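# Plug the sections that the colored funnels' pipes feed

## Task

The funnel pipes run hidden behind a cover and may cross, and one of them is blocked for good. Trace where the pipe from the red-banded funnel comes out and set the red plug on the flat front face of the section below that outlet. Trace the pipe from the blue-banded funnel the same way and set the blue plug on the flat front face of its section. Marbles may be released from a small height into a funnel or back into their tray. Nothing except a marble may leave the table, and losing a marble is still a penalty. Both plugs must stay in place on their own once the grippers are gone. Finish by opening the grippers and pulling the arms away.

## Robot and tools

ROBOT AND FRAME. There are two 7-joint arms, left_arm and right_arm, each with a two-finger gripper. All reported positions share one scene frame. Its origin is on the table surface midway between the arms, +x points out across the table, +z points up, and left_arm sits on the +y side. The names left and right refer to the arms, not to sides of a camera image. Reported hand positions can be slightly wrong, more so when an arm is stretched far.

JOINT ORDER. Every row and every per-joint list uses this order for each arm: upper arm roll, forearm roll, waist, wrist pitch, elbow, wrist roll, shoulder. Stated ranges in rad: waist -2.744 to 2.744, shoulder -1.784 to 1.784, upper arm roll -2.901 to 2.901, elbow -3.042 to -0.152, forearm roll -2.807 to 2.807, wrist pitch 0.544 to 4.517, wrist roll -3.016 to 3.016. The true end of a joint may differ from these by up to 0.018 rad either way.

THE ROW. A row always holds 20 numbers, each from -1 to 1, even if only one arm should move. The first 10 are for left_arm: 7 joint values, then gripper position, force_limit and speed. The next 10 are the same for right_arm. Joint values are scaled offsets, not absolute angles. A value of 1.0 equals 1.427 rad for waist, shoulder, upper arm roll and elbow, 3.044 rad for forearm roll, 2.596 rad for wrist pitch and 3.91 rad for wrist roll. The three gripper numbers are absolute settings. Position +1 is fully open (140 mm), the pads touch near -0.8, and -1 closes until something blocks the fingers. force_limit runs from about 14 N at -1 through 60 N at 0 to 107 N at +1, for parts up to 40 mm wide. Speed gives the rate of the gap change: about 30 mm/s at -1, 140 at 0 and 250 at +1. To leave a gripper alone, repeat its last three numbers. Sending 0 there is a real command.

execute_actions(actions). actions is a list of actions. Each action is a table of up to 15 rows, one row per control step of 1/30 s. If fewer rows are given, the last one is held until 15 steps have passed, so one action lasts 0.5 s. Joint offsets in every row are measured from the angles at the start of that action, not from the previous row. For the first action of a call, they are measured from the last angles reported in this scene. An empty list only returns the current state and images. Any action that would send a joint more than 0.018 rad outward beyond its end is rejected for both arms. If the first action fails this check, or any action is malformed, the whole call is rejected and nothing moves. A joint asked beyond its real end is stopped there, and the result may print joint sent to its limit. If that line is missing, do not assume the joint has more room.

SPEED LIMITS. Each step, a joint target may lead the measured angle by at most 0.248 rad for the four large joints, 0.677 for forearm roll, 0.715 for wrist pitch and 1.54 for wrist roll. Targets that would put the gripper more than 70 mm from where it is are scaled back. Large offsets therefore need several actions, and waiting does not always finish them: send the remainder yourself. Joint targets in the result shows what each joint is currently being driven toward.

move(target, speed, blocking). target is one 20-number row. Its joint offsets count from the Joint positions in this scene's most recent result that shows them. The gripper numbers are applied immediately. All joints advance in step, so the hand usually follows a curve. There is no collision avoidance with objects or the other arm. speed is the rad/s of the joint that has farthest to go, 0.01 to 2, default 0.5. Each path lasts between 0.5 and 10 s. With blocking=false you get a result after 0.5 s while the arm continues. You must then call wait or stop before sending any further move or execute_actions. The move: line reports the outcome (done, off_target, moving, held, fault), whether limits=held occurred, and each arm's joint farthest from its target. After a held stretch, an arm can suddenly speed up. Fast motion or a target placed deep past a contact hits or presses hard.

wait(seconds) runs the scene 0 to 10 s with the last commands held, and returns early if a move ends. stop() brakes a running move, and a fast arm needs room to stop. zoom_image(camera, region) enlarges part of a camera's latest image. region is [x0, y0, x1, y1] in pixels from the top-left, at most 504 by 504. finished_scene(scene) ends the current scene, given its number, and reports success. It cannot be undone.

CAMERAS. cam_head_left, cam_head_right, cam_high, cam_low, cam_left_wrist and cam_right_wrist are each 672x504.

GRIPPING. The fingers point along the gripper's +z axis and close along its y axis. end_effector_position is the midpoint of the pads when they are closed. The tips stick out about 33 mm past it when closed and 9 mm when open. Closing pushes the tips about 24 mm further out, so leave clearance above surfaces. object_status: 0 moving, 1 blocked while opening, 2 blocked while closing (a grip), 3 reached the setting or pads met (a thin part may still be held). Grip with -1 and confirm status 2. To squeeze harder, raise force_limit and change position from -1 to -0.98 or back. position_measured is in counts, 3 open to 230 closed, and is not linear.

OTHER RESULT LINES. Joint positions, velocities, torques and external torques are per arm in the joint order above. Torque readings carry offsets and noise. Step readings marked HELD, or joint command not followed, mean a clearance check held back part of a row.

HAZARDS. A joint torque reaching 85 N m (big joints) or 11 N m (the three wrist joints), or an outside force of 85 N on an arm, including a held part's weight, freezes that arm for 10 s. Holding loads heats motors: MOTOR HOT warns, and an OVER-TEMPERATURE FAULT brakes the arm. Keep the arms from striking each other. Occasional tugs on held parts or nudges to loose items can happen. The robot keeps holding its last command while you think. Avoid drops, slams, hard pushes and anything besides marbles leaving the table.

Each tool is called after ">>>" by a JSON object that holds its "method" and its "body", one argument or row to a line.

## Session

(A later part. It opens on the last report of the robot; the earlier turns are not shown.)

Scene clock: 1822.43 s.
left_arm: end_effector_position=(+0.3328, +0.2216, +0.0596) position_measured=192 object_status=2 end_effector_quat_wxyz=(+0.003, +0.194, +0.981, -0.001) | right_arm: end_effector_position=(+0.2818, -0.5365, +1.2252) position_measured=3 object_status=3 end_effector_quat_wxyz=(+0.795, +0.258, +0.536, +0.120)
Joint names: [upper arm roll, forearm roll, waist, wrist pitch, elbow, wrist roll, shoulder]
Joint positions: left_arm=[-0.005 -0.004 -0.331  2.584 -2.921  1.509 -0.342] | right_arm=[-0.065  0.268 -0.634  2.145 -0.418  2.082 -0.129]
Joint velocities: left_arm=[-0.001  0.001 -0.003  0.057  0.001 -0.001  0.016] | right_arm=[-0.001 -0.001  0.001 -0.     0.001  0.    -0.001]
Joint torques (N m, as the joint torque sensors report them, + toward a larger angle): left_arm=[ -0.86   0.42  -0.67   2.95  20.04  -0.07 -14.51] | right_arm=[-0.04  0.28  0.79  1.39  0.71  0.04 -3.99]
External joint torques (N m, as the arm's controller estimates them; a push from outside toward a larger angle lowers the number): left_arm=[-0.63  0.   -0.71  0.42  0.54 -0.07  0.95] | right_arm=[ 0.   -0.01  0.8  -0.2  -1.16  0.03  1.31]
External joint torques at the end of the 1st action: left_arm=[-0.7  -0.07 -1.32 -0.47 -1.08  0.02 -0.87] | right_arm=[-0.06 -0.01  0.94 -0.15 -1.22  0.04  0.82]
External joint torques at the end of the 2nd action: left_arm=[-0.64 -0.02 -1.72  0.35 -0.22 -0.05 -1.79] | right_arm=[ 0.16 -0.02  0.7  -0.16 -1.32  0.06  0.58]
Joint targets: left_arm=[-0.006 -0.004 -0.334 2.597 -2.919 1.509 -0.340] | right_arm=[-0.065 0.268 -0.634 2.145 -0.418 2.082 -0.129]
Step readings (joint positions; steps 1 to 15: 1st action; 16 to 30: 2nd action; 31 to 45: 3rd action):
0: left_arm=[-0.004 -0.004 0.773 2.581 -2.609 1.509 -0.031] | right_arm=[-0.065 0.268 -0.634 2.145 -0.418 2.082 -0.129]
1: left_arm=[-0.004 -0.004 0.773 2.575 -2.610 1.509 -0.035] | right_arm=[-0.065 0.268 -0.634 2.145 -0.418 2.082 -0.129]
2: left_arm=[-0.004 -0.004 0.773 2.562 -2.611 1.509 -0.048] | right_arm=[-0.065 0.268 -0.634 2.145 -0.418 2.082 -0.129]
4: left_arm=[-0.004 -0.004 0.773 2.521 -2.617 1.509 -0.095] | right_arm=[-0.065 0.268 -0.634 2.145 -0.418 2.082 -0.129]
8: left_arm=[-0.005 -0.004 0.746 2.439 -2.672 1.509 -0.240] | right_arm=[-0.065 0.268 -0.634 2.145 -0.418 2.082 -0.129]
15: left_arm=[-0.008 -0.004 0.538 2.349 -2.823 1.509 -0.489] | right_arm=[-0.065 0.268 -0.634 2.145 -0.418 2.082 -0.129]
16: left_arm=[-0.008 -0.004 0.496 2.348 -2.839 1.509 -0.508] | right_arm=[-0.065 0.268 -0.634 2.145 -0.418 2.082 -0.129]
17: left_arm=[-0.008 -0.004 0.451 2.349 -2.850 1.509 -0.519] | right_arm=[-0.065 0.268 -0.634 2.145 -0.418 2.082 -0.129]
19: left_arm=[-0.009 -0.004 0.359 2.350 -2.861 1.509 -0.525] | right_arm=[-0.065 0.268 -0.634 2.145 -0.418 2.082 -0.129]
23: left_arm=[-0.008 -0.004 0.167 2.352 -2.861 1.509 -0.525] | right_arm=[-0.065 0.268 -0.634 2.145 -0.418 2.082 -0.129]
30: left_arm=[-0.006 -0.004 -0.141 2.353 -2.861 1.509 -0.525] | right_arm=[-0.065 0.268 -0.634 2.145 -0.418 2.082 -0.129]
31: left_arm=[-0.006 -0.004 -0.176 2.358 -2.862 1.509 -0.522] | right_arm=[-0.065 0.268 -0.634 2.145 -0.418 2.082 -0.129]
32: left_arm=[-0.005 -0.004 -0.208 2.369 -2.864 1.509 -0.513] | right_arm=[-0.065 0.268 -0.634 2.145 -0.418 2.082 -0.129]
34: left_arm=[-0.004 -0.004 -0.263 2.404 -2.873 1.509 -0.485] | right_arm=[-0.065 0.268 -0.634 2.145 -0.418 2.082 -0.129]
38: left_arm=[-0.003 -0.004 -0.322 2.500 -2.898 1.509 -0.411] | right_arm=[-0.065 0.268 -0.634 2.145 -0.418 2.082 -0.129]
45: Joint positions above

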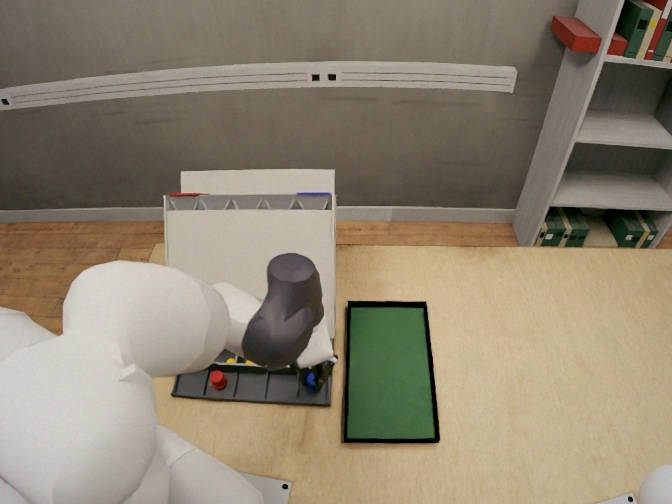

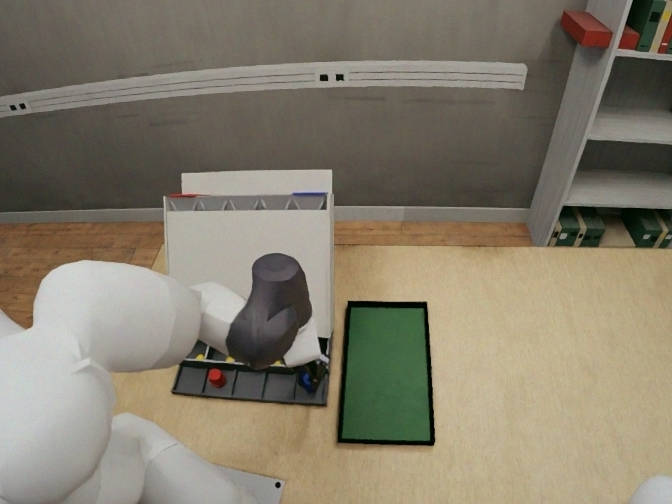

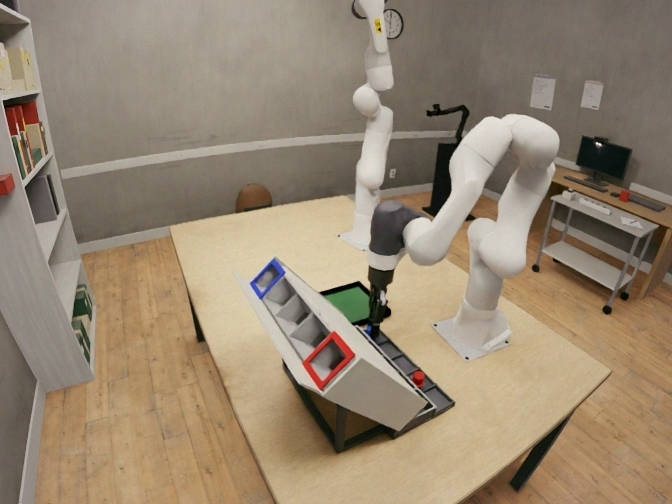

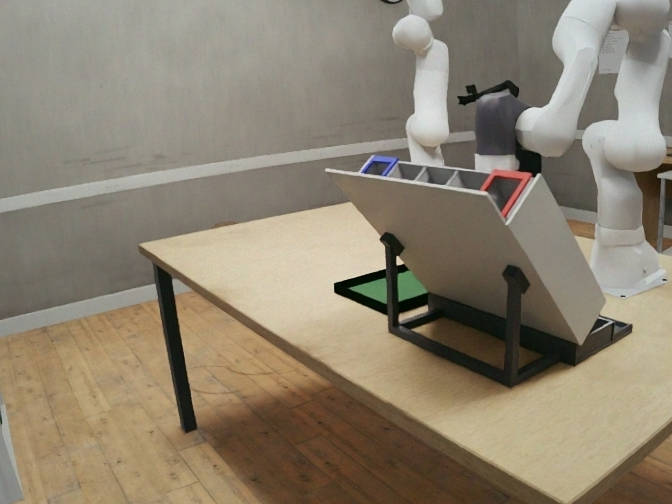

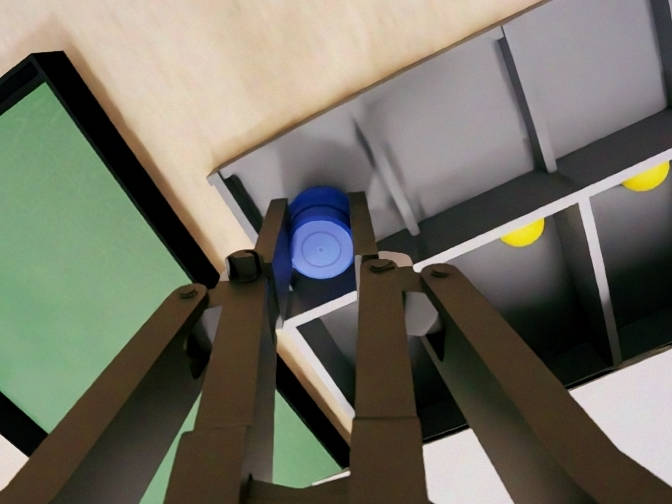

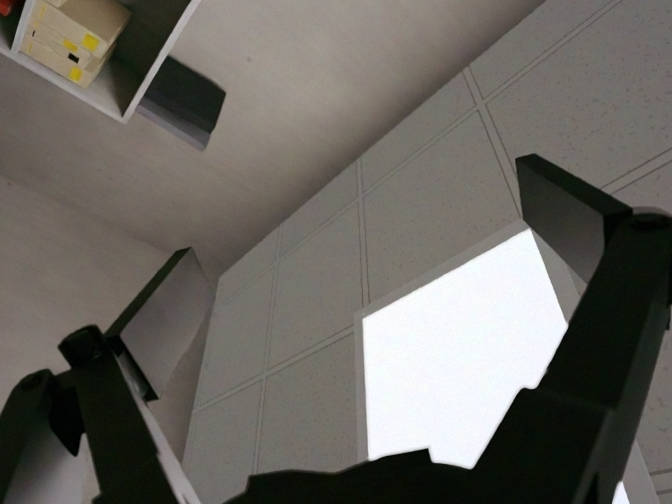

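>>> {"method": "execute_actions", "body": {
  "actions": []
}}

Scene clock: 1823.90 s.
left_arm: end_effector_position=(+0.3356, +0.2201, +0.0605) position_measured=192 object_status=2 end_effector_quat_wxyz=(+0.007, +0.194, +0.981, -0.002) | right_arm: end_effector_position=(+0.2818, -0.5365, +1.2252) position_measured=3 object_status=3 end_effector_quat_wxyz=(+0.795, +0.258, +0.536, +0.120)
Joint names: [upper arm roll, forearm roll, waist, wrist pitch, elbow, wrist roll, shoulder]
Joint positions: left_arm=[-0.005 -0.004 -0.331  2.594 -2.921  1.509 -0.342] | right_arm=[-0.065  0.268 -0.634  2.145 -0.418  2.082 -0.129]
Joint velocities: left_arm=[-0.    -0.001  0.     0.001  0.     0.002 -0.002] | right_arm=[ 0.    -0.     0.    -0.001 -0.    -0.001 -0.001]
Joint torques (N m, as the joint torque sensors report them, + toward a larger angle): left_arm=[ -0.88   0.46  -1.62   2.85  20.04  -0.02 -14.38] | right_arm=[ 0.09  0.25  0.64  1.4   0.64  0.04 -4.25]
External joint torques (N m, as the arm's controller estimates them; a push from outside toward a larger angle lowers the number): left_arm=[-0.61  0.02 -1.63  0.38  1.29 -0.02  0.16] | right_arm=[ 0.13 -0.04  0.65 -0.18 -1.24  0.04  1.08]
Joint targets: left_arm=[-0.006 -0.004 -0.334 2.597 -2.919 1.509 -0.340] | right_arm=[-0.065 0.268 -0.634 2.145 -0.418 2.082 -0.129]

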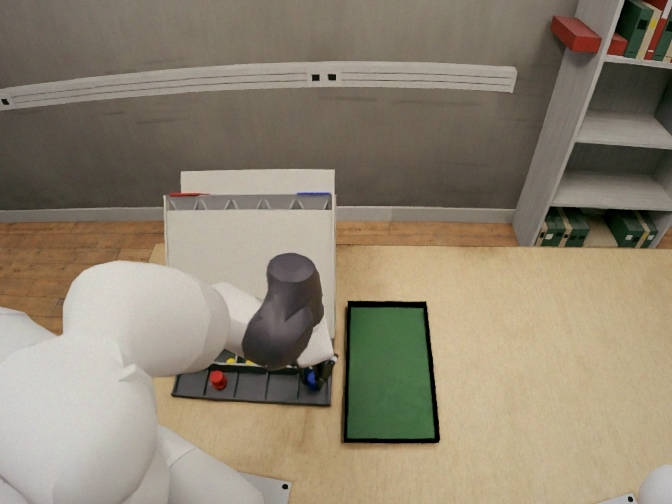

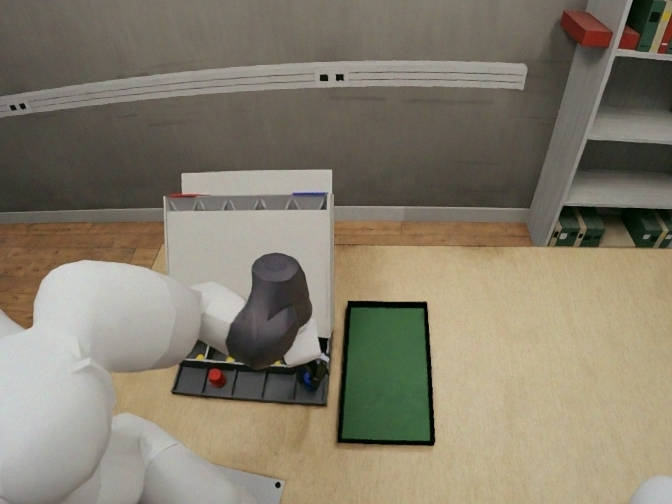

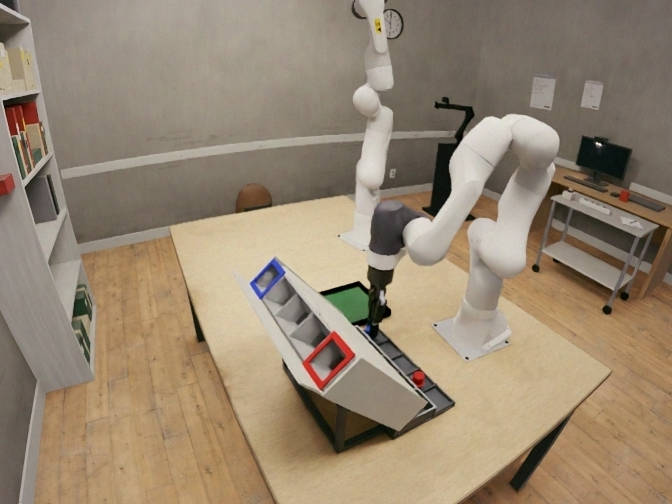

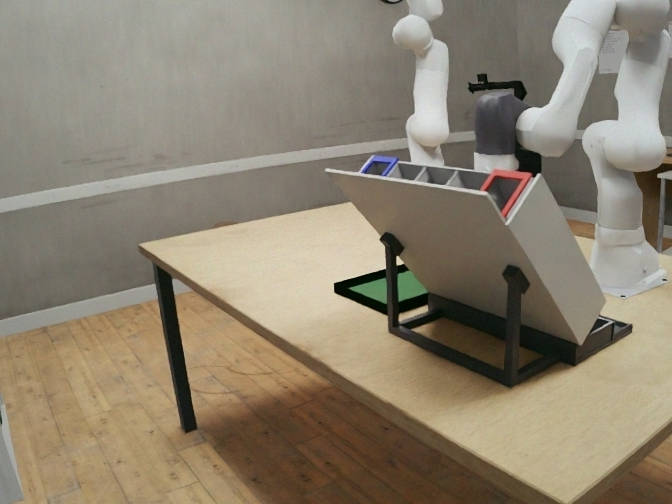

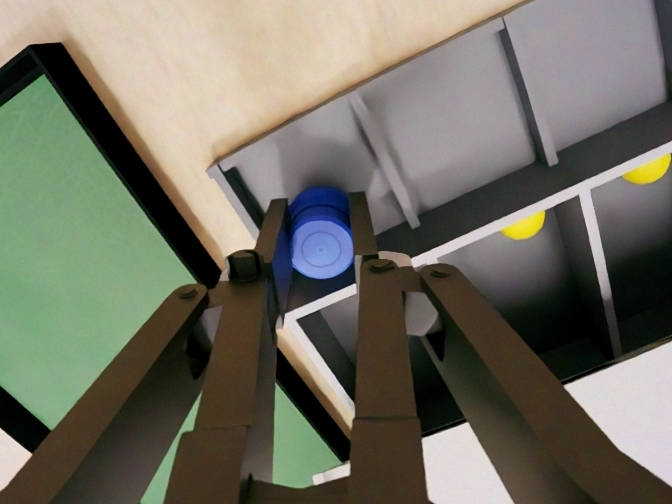

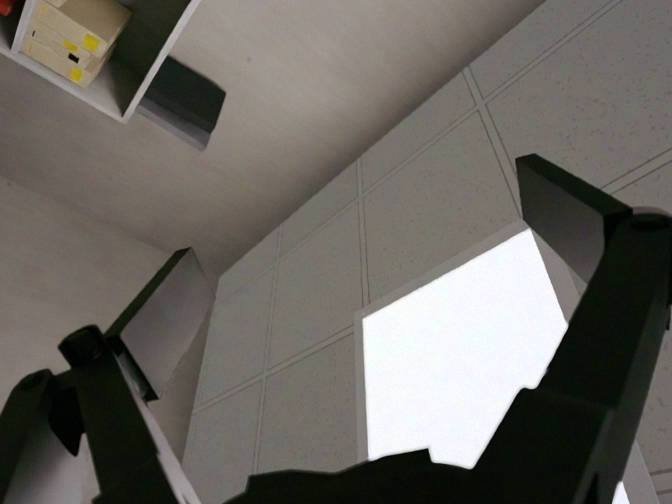

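>>> {"method": "execute_actions", "body": {
  "actions": [
    [[0,0,0,0.0008,0.0007,0,0.007,-1,0,-0.2,0,0,0,0,0,0,0,1,0,0],[0,0,0,0.0008,0.0007,0,0.0098,-1,0,-0.2,0,0,0,0,0,0,0,1,0,0],[0,0,0,0.0008,0.0007,0,0.0098,-1,0,-0.2,0,0,0,0,0,0,0,1,0,0],[0,0,0,0.0008,0.0007,0,0.0088,-1,0,-0.2,0,0,0,0,0,0,0,1,0,0],[0,0,0,0.0008,0.0007,0,0.008,-0.26,0,0.3,0,0,0,0,0,0,0,1,0,0],[0,0,0,0.0008,0.0007,0,0.0077,-0.26,0,0.3,0,0,0,0,0,0,0,1,0,0],[0,0,0,0.0008,0.0007,0,0.007,-0.26,0,0.3,0,0,0,0,0,0,0,1,0,0],[0,0,0,-0.0287,0.0049,0,-0.0116,-0.26,0,0.3,0,0,0,0,0,0,0,1,0,0],[0,0,0,-0.0557,0.0096,0,-0.0308,-0.26,0,0.3,0,0,0,0,0,0,0,1,0,0],[0,0,0,-0.0791,0.015,0,-0.052,-0.26,0,0.3,0,0,0,0,0,0,0,1,0,0],[0,0,0,-0.0972,0.0204,0,-0.0733,-0.26,0,0.3,0,0,0,0,0,0,0,1,0,0],[0,0,0,-0.1081,0.0252,0,-0.0925,-0.26,0,0.3,0,0,0,0,0,0,0,1,0,0],[0,0,0,-0.1099,0.0286,0,-0.1054,-0.26,0,0.3,0,0,0,0,0,0,0,1,0,0],[0,0,0,-0.1008,0.0302,0,-0.1105,-0.26,0,0.3,0,0,0,0,0,0,0,1,0,0],[0,0,0,-0.079,0.0291,0,-0.1065,-0.26,0,0.3,0,0,0,0,0,0,0,1,0,0]]
  ]
}}

Scene clock: 1861.70 s.
left_arm: end_effector_position=(+0.3316, +0.2221, +0.1021) position_measured=162 object_status=0 end_effector_quat_wxyz=(+0.000, +0.194, +0.981, -0.000) | right_arm: end_effector_position=(+0.2818, -0.5365, +1.2252) position_measured=3 object_status=3 end_effector_quat_wxyz=(+0.795, +0.258, +0.536, +0.120)
Joint names: [upper arm roll, forearm roll, waist, wrist pitch, elbow, wrist roll, shoulder]
Joint positions: left_arm=[-0.005 -0.004 -0.331  2.413 -2.886  1.509 -0.474] | right_arm=[-0.065  0.268 -0.634  2.145 -0.418  2.082 -0.129]
Joint velocities: left_arm=[-0.     0.002 -0.    -0.098  0.15   0.001 -0.361] | right_arm=[ 0.001  0.001 -0.    -0.001 -0.001  0.     0.   ]
Joint torques (N m, as the joint torque sensors report them, + toward a larger angle): left_arm=[-0.86  0.55  0.65  1.24 17.62 -0.01 -7.33] | right_arm=[ 0.17  0.27  0.79  1.38  0.65  0.03 -3.81]
External joint torques (N m, as the arm's controller estimates them; a push from outside toward a larger angle lowers the number): left_arm=[-0.4  -0.04  0.68 -0.38  1.13 -0.01 -1.99] | right_arm=[ 0.2  -0.02  0.78 -0.18 -1.04  0.02  1.15]
Joint targets: left_arm=[-0.005 -0.004 -0.331 2.389 -2.879 1.509 -0.494] | right_arm=[-0.065 0.268 -0.634 2.145 -0.418 2.082 -0.129]
Step readings (joint positions):
0: left_arm=[-0.005 -0.004 -0.331 2.594 -2.921 1.509 -0.342] | right_arm=[-0.065 0.268 -0.634 2.145 -0.418 2.082 -0.129]
1: left_arm=[-0.005 -0.004 -0.331 2.595 -2.921 1.509 -0.341] | right_arm=[-0.065 0.268 -0.634 2.145 -0.418 2.082 -0.129]
2: left_arm=[-0.005 -0.004 -0.331 2.595 -2.921 1.509 -0.338] | right_arm=[-0.065 0.268 -0.634 2.145 -0.418 2.082 -0.129]
4: left_arm=[-0.005 -0.004 -0.331 2.595 -2.921 1.509 -0.333] | right_arm=[-0.065 0.268 -0.634 2.145 -0.418 2.082 -0.129]
8: left_arm=[-0.005 -0.004 -0.331 2.584 -2.920 1.509 -0.336] | right_arm=[-0.065 0.268 -0.634 2.145 -0.418 2.082 -0.129]
15: Joint positions above

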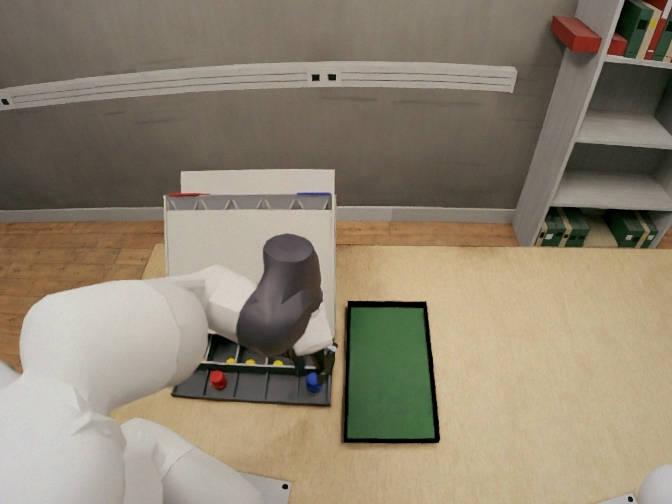

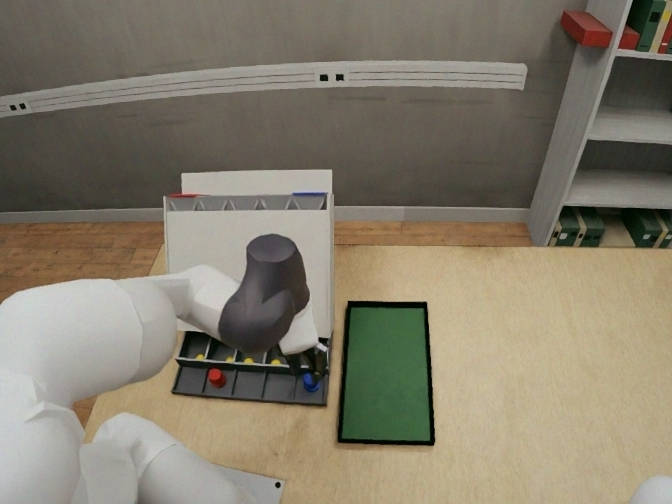

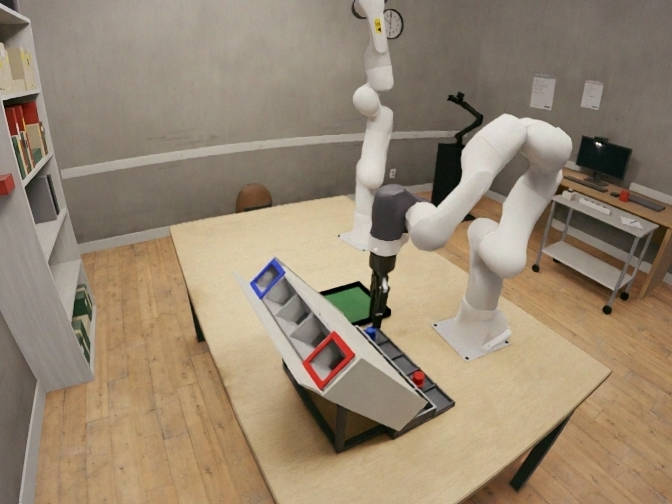

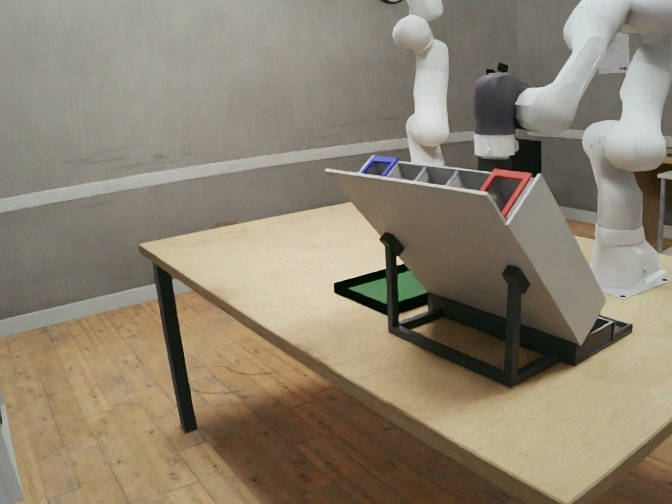

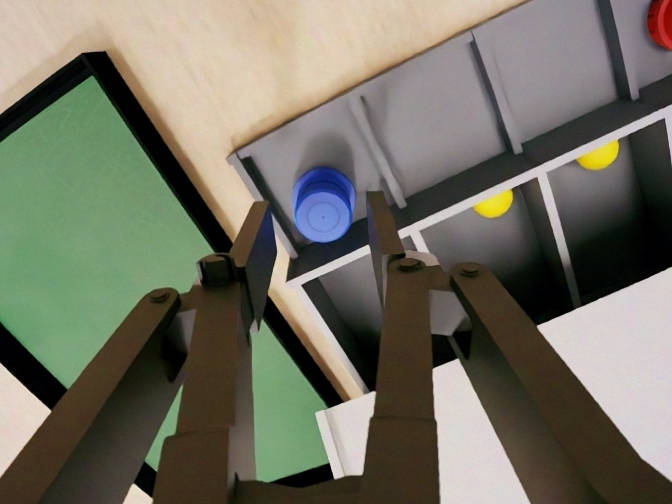

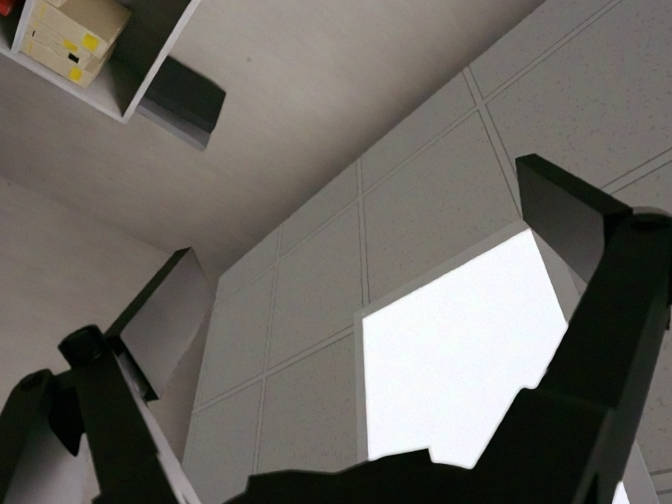

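>>> {"method": "execute_actions", "body": {
  "actions": []
}}

>>> {"method": "zoom_image", "body": {
  "camera": "cam_head_left",
  "region": [150, 320, 370, 420]
}}

Scene clock: 1866.53 s.
left_arm: end_effector_position=(+0.3324, +0.2216, +0.1089) position_measured=162 object_status=3 end_effector_quat_wxyz=(+0.002, +0.194, +0.981, -0.001) | right_arm: end_effector_position=(+0.2818, -0.5365, +1.2252) position_measured=3 object_status=3 end_effector_quat_wxyz=(+0.795, +0.258, +0.536, +0.120)
Joint names: [upper arm roll, forearm roll, waist, wrist pitch, elbow, wrist roll, shoulder]
Joint positions: left_arm=[-0.005 -0.004 -0.331  2.391 -2.879  1.509 -0.492] | right_arm=[-0.065  0.268 -0.634  2.145 -0.418  2.082 -0.129]
Joint velocities: left_arm=[ 0.    -0.    -0.002  0.    -0.001  0.001  0.   ] | right_arm=[ 0.001  0.001  0.001  0.001  0.001  0.    -0.   ]
Joint torques (N m, as the joint torque sensors report them, + toward a larger angle): left_arm=[ -0.6    0.44   0.01   2.1   20.99   0.04 -13.  ] | right_arm=[ 0.28  0.27  0.64  1.38  0.7   0.05 -3.67]
External joint torques (N m, as the arm's controller estimates them; a push from outside toward a larger angle lowers the number): left_arm=[-0.16 -0.13  0.07 -0.32 -0.17  0.04 -1.23] | right_arm=[ 0.29 -0.03  0.62 -0.2  -1.17  0.04  1.62]
Joint targets: left_arm=[-0.005 -0.004 -0.331 2.389 -2.879 1.509 -0.494] | right_arm=[-0.065 0.268 -0.634 2.145 -0.418 2.082 -0.129]

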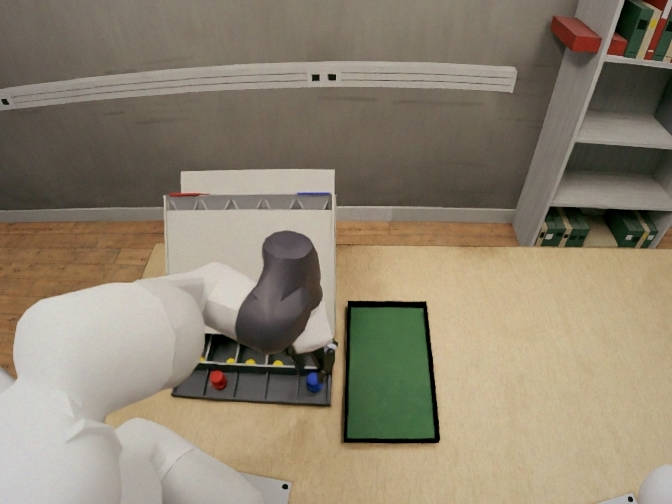

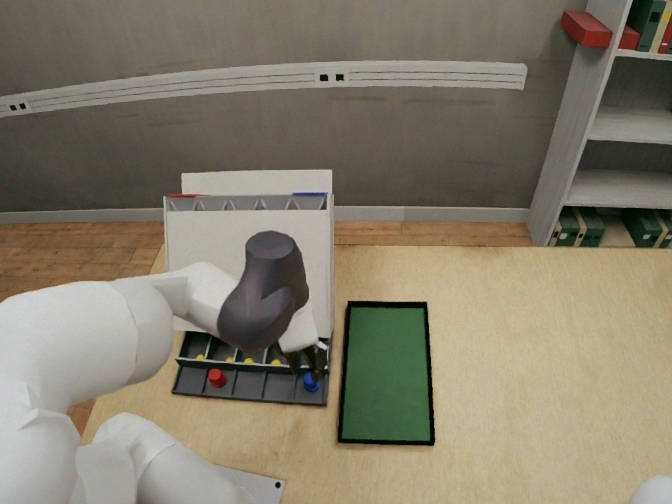

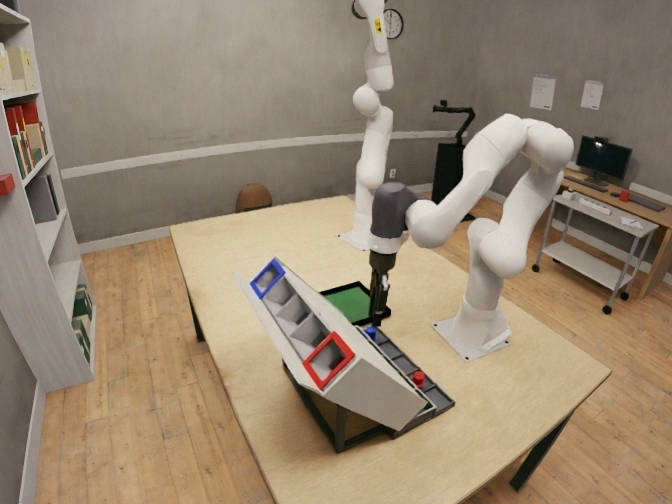

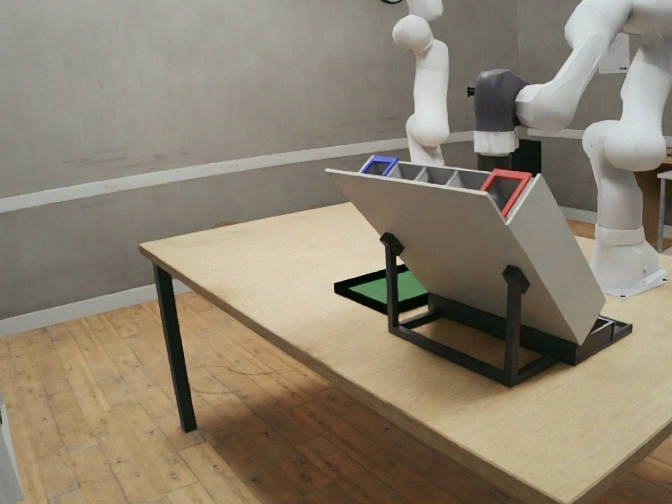

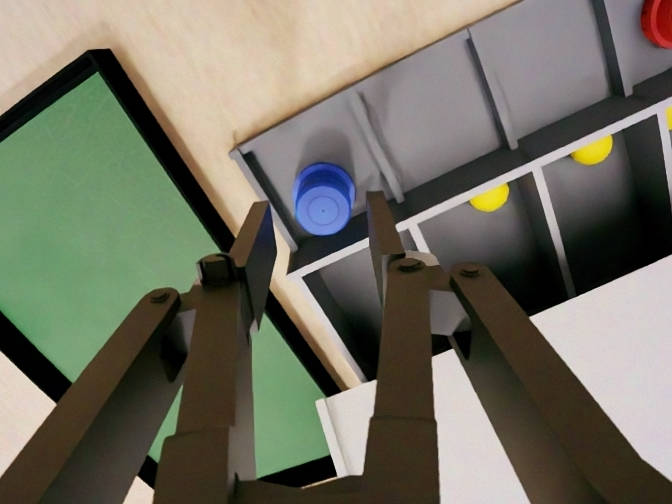

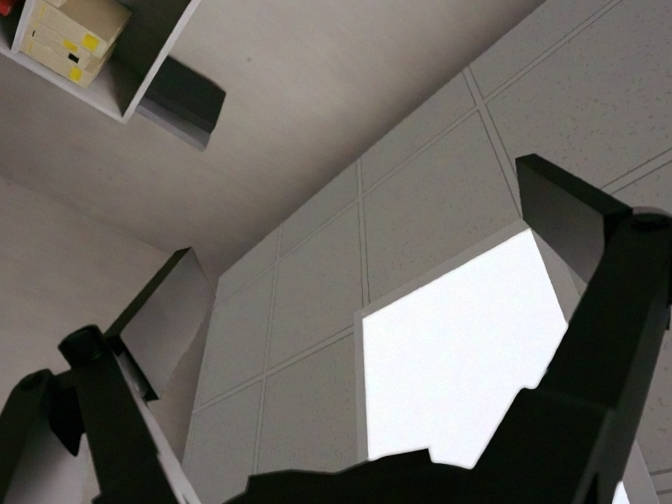

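Region (150, 320, 370, 420) of cam_head_left's 672x504 image, scaled by 2.291, with more detail than that image has; it fills the top 229 rows of this view, and the rest is white.

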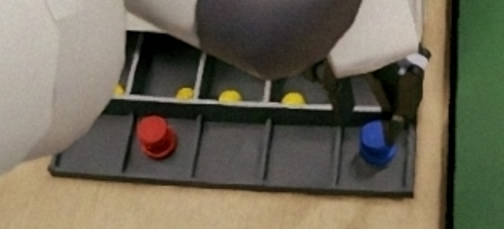

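>>> {"method": "execute_actions", "body": {
  "actions": [
    [[0,0,0,-0.017,0.0045,0,-0.0119,-0.26,0,0.3,0,0,0,0,0,0,0,1,0,0],[0,0,0,-0.0347,0.0102,0,-0.0244,-0.26,0,0.3,0,0,0,0,0,0,0,1,0,0],[0,0,0,-0.0529,0.0168,0,-0.0389,-0.26,0,0.3,0,0,0,0,0,0,0,1,0,0],[0,0,0,-0.0709,0.024,0,-0.0548,-0.26,0,0.3,0,0,0,0,0,0,0,1,0,0],[0,0,0,-0.0883,0.0316,0,-0.0715,-0.26,0,0.3,0,0,0,0,0,0,0,1,0,0],[0,0,0,-0.1046,0.0393,0,-0.0886,-0.26,0,0.3,0,0,0,0,0,0,0,1,0,0],[0,0,0,-0.1194,0.0469,0,-0.1053,-0.26,0,0.3,0,0,0,0,0,0,0,1,0,0],[0,0,0,-0.1323,0.0541,0,-0.1212,-0.26,0,0.3,0,0,0,0,0,0,0,1,0,0],[0,0,0,-0.1427,0.0606,0,-0.1356,-0.26,0,0.3,0,0,0,0,0,0,0,1,0,0],[0,0,0,-0.1502,0.0663,0,-0.1476,-0.26,0,0.3,0,0,0,0,0,0,0,1,0,0],[0,0,0,-0.1544,0.0708,0,-0.1566,-0.26,0,0.3,0,0,0,0,0,0,0,1,0,0],[0,0,0,-0.1548,0.0739,0,-0.1624,-0.26,0,0.3,0,0,0,0,0,0,0,1,0,0],[0,0,0,-0.151,0.0754,0,-0.1646,-0.26,0,0.3,0,0,0,0,0,0,0,1,0,0],[0,0,0,-0.1425,0.0749,0,-0.1635,-0.26,0,0.3,0,0,0,0,0,0,0,1,0,0],[0,0,0,-0.1287,0.0722,0,-0.1605,-0.26,0,0.3,0,0,0,0,0,0,0,1,0,0]]
  ]
}}

Scene clock: 1878.40 s.
left_arm: end_effector_position=(+0.3204, +0.2273, +0.2008) position_measured=162 object_status=3 end_effector_quat_wxyz=(+0.004, +0.195, +0.981, -0.001) | right_arm: end_effector_position=(+0.2818, -0.5365, +1.2252) position_measured=3 object_status=3 end_effector_quat_wxyz=(+0.795, +0.258, +0.536, +0.120)
Joint names: [upper arm roll, forearm roll, waist, wrist pitch, elbow, wrist roll, shoulder]
Joint positions: left_arm=[-0.005 -0.004 -0.331  2.065 -2.776  1.509 -0.719] | right_arm=[-0.065  0.268 -0.634  2.145 -0.418  2.082 -0.129]
Joint velocities: left_arm=[ 0.001  0.     0.001 -0.016  0.034 -0.001 -0.083] | right_arm=[-0.001  0.001  0.001 -0.001  0.002  0.001  0.   ]
Joint torques (N m, as the joint torque sensors report them, + toward a larger angle): left_arm=[-1.07  0.62  0.28  1.65 21.98 -0.06 -6.28] | right_arm=[ 0.22  0.3   0.76  1.42  0.43  0.08 -3.7 ]
External joint torques (N m, as the arm's controller estimates them; a push from outside toward a larger angle lowers the number): left_arm=[-0.56 -0.1   0.22 -0.29  1.35 -0.06 -3.39] | right_arm=[ 0.25  0.01  0.75 -0.16 -1.37  0.07  1.46]
Joint targets: left_arm=[-0.005 -0.004 -0.331 2.057 -2.776 1.509 -0.721] | right_arm=[-0.065 0.268 -0.634 2.145 -0.418 2.082 -0.129]
Step readings (joint positions):
0: left_arm=[-0.005 -0.004 -0.331 2.391 -2.879 1.509 -0.492] | right_arm=[-0.065 0.268 -0.634 2.145 -0.418 2.082 -0.129]
1: left_arm=[-0.005 -0.004 -0.331 2.385 -2.879 1.509 -0.494] | right_arm=[-0.065 0.268 -0.634 2.145 -0.418 2.082 -0.129]
2: left_arm=[-0.005 -0.004 -0.331 2.371 -2.877 1.509 -0.500] | right_arm=[-0.065 0.268 -0.634 2.145 -0.418 2.082 -0.129]
4: left_arm=[-0.005 -0.004 -0.331 2.326 -2.867 1.509 -0.526] | right_arm=[-0.065 0.268 -0.634 2.145 -0.418 2.082 -0.129]
8: left_arm=[-0.005 -0.004 -0.331 2.202 -2.828 1.509 -0.611] | right_arm=[-0.065 0.268 -0.634 2.145 -0.418 2.082 -0.129]
15: Joint positions above

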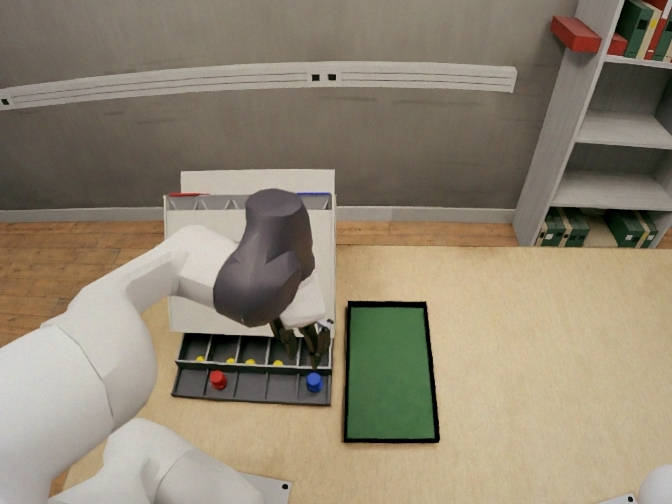

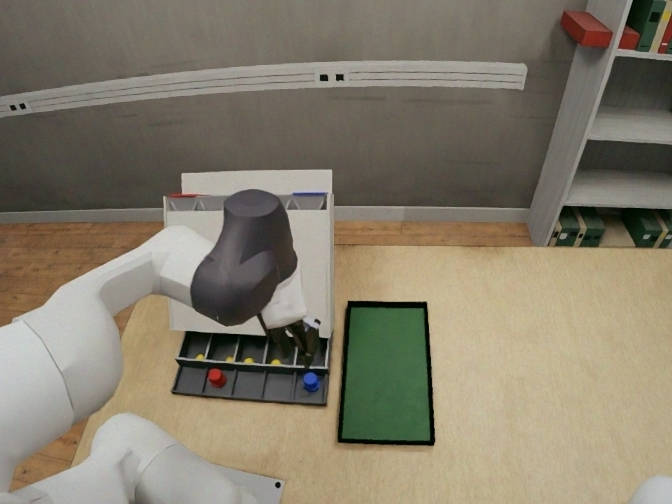

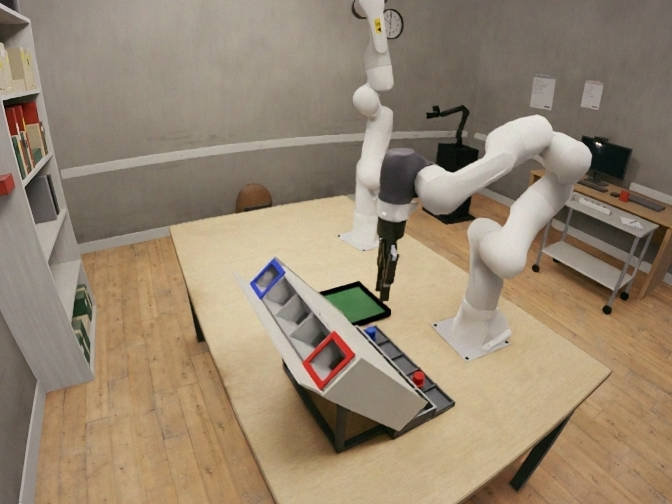

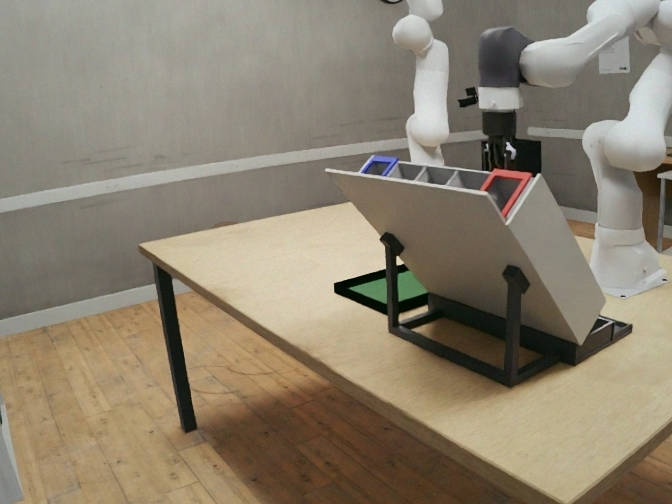

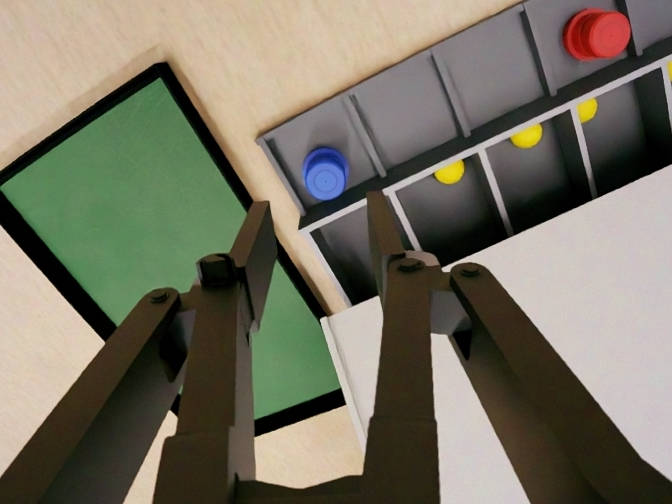

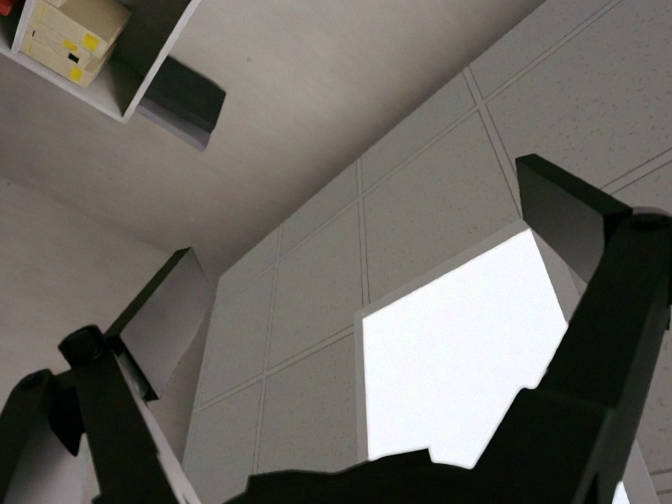

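>>> {"method": "finished_scene", "body": {
  "scene": 2
}}

The scene is finished: the task was done.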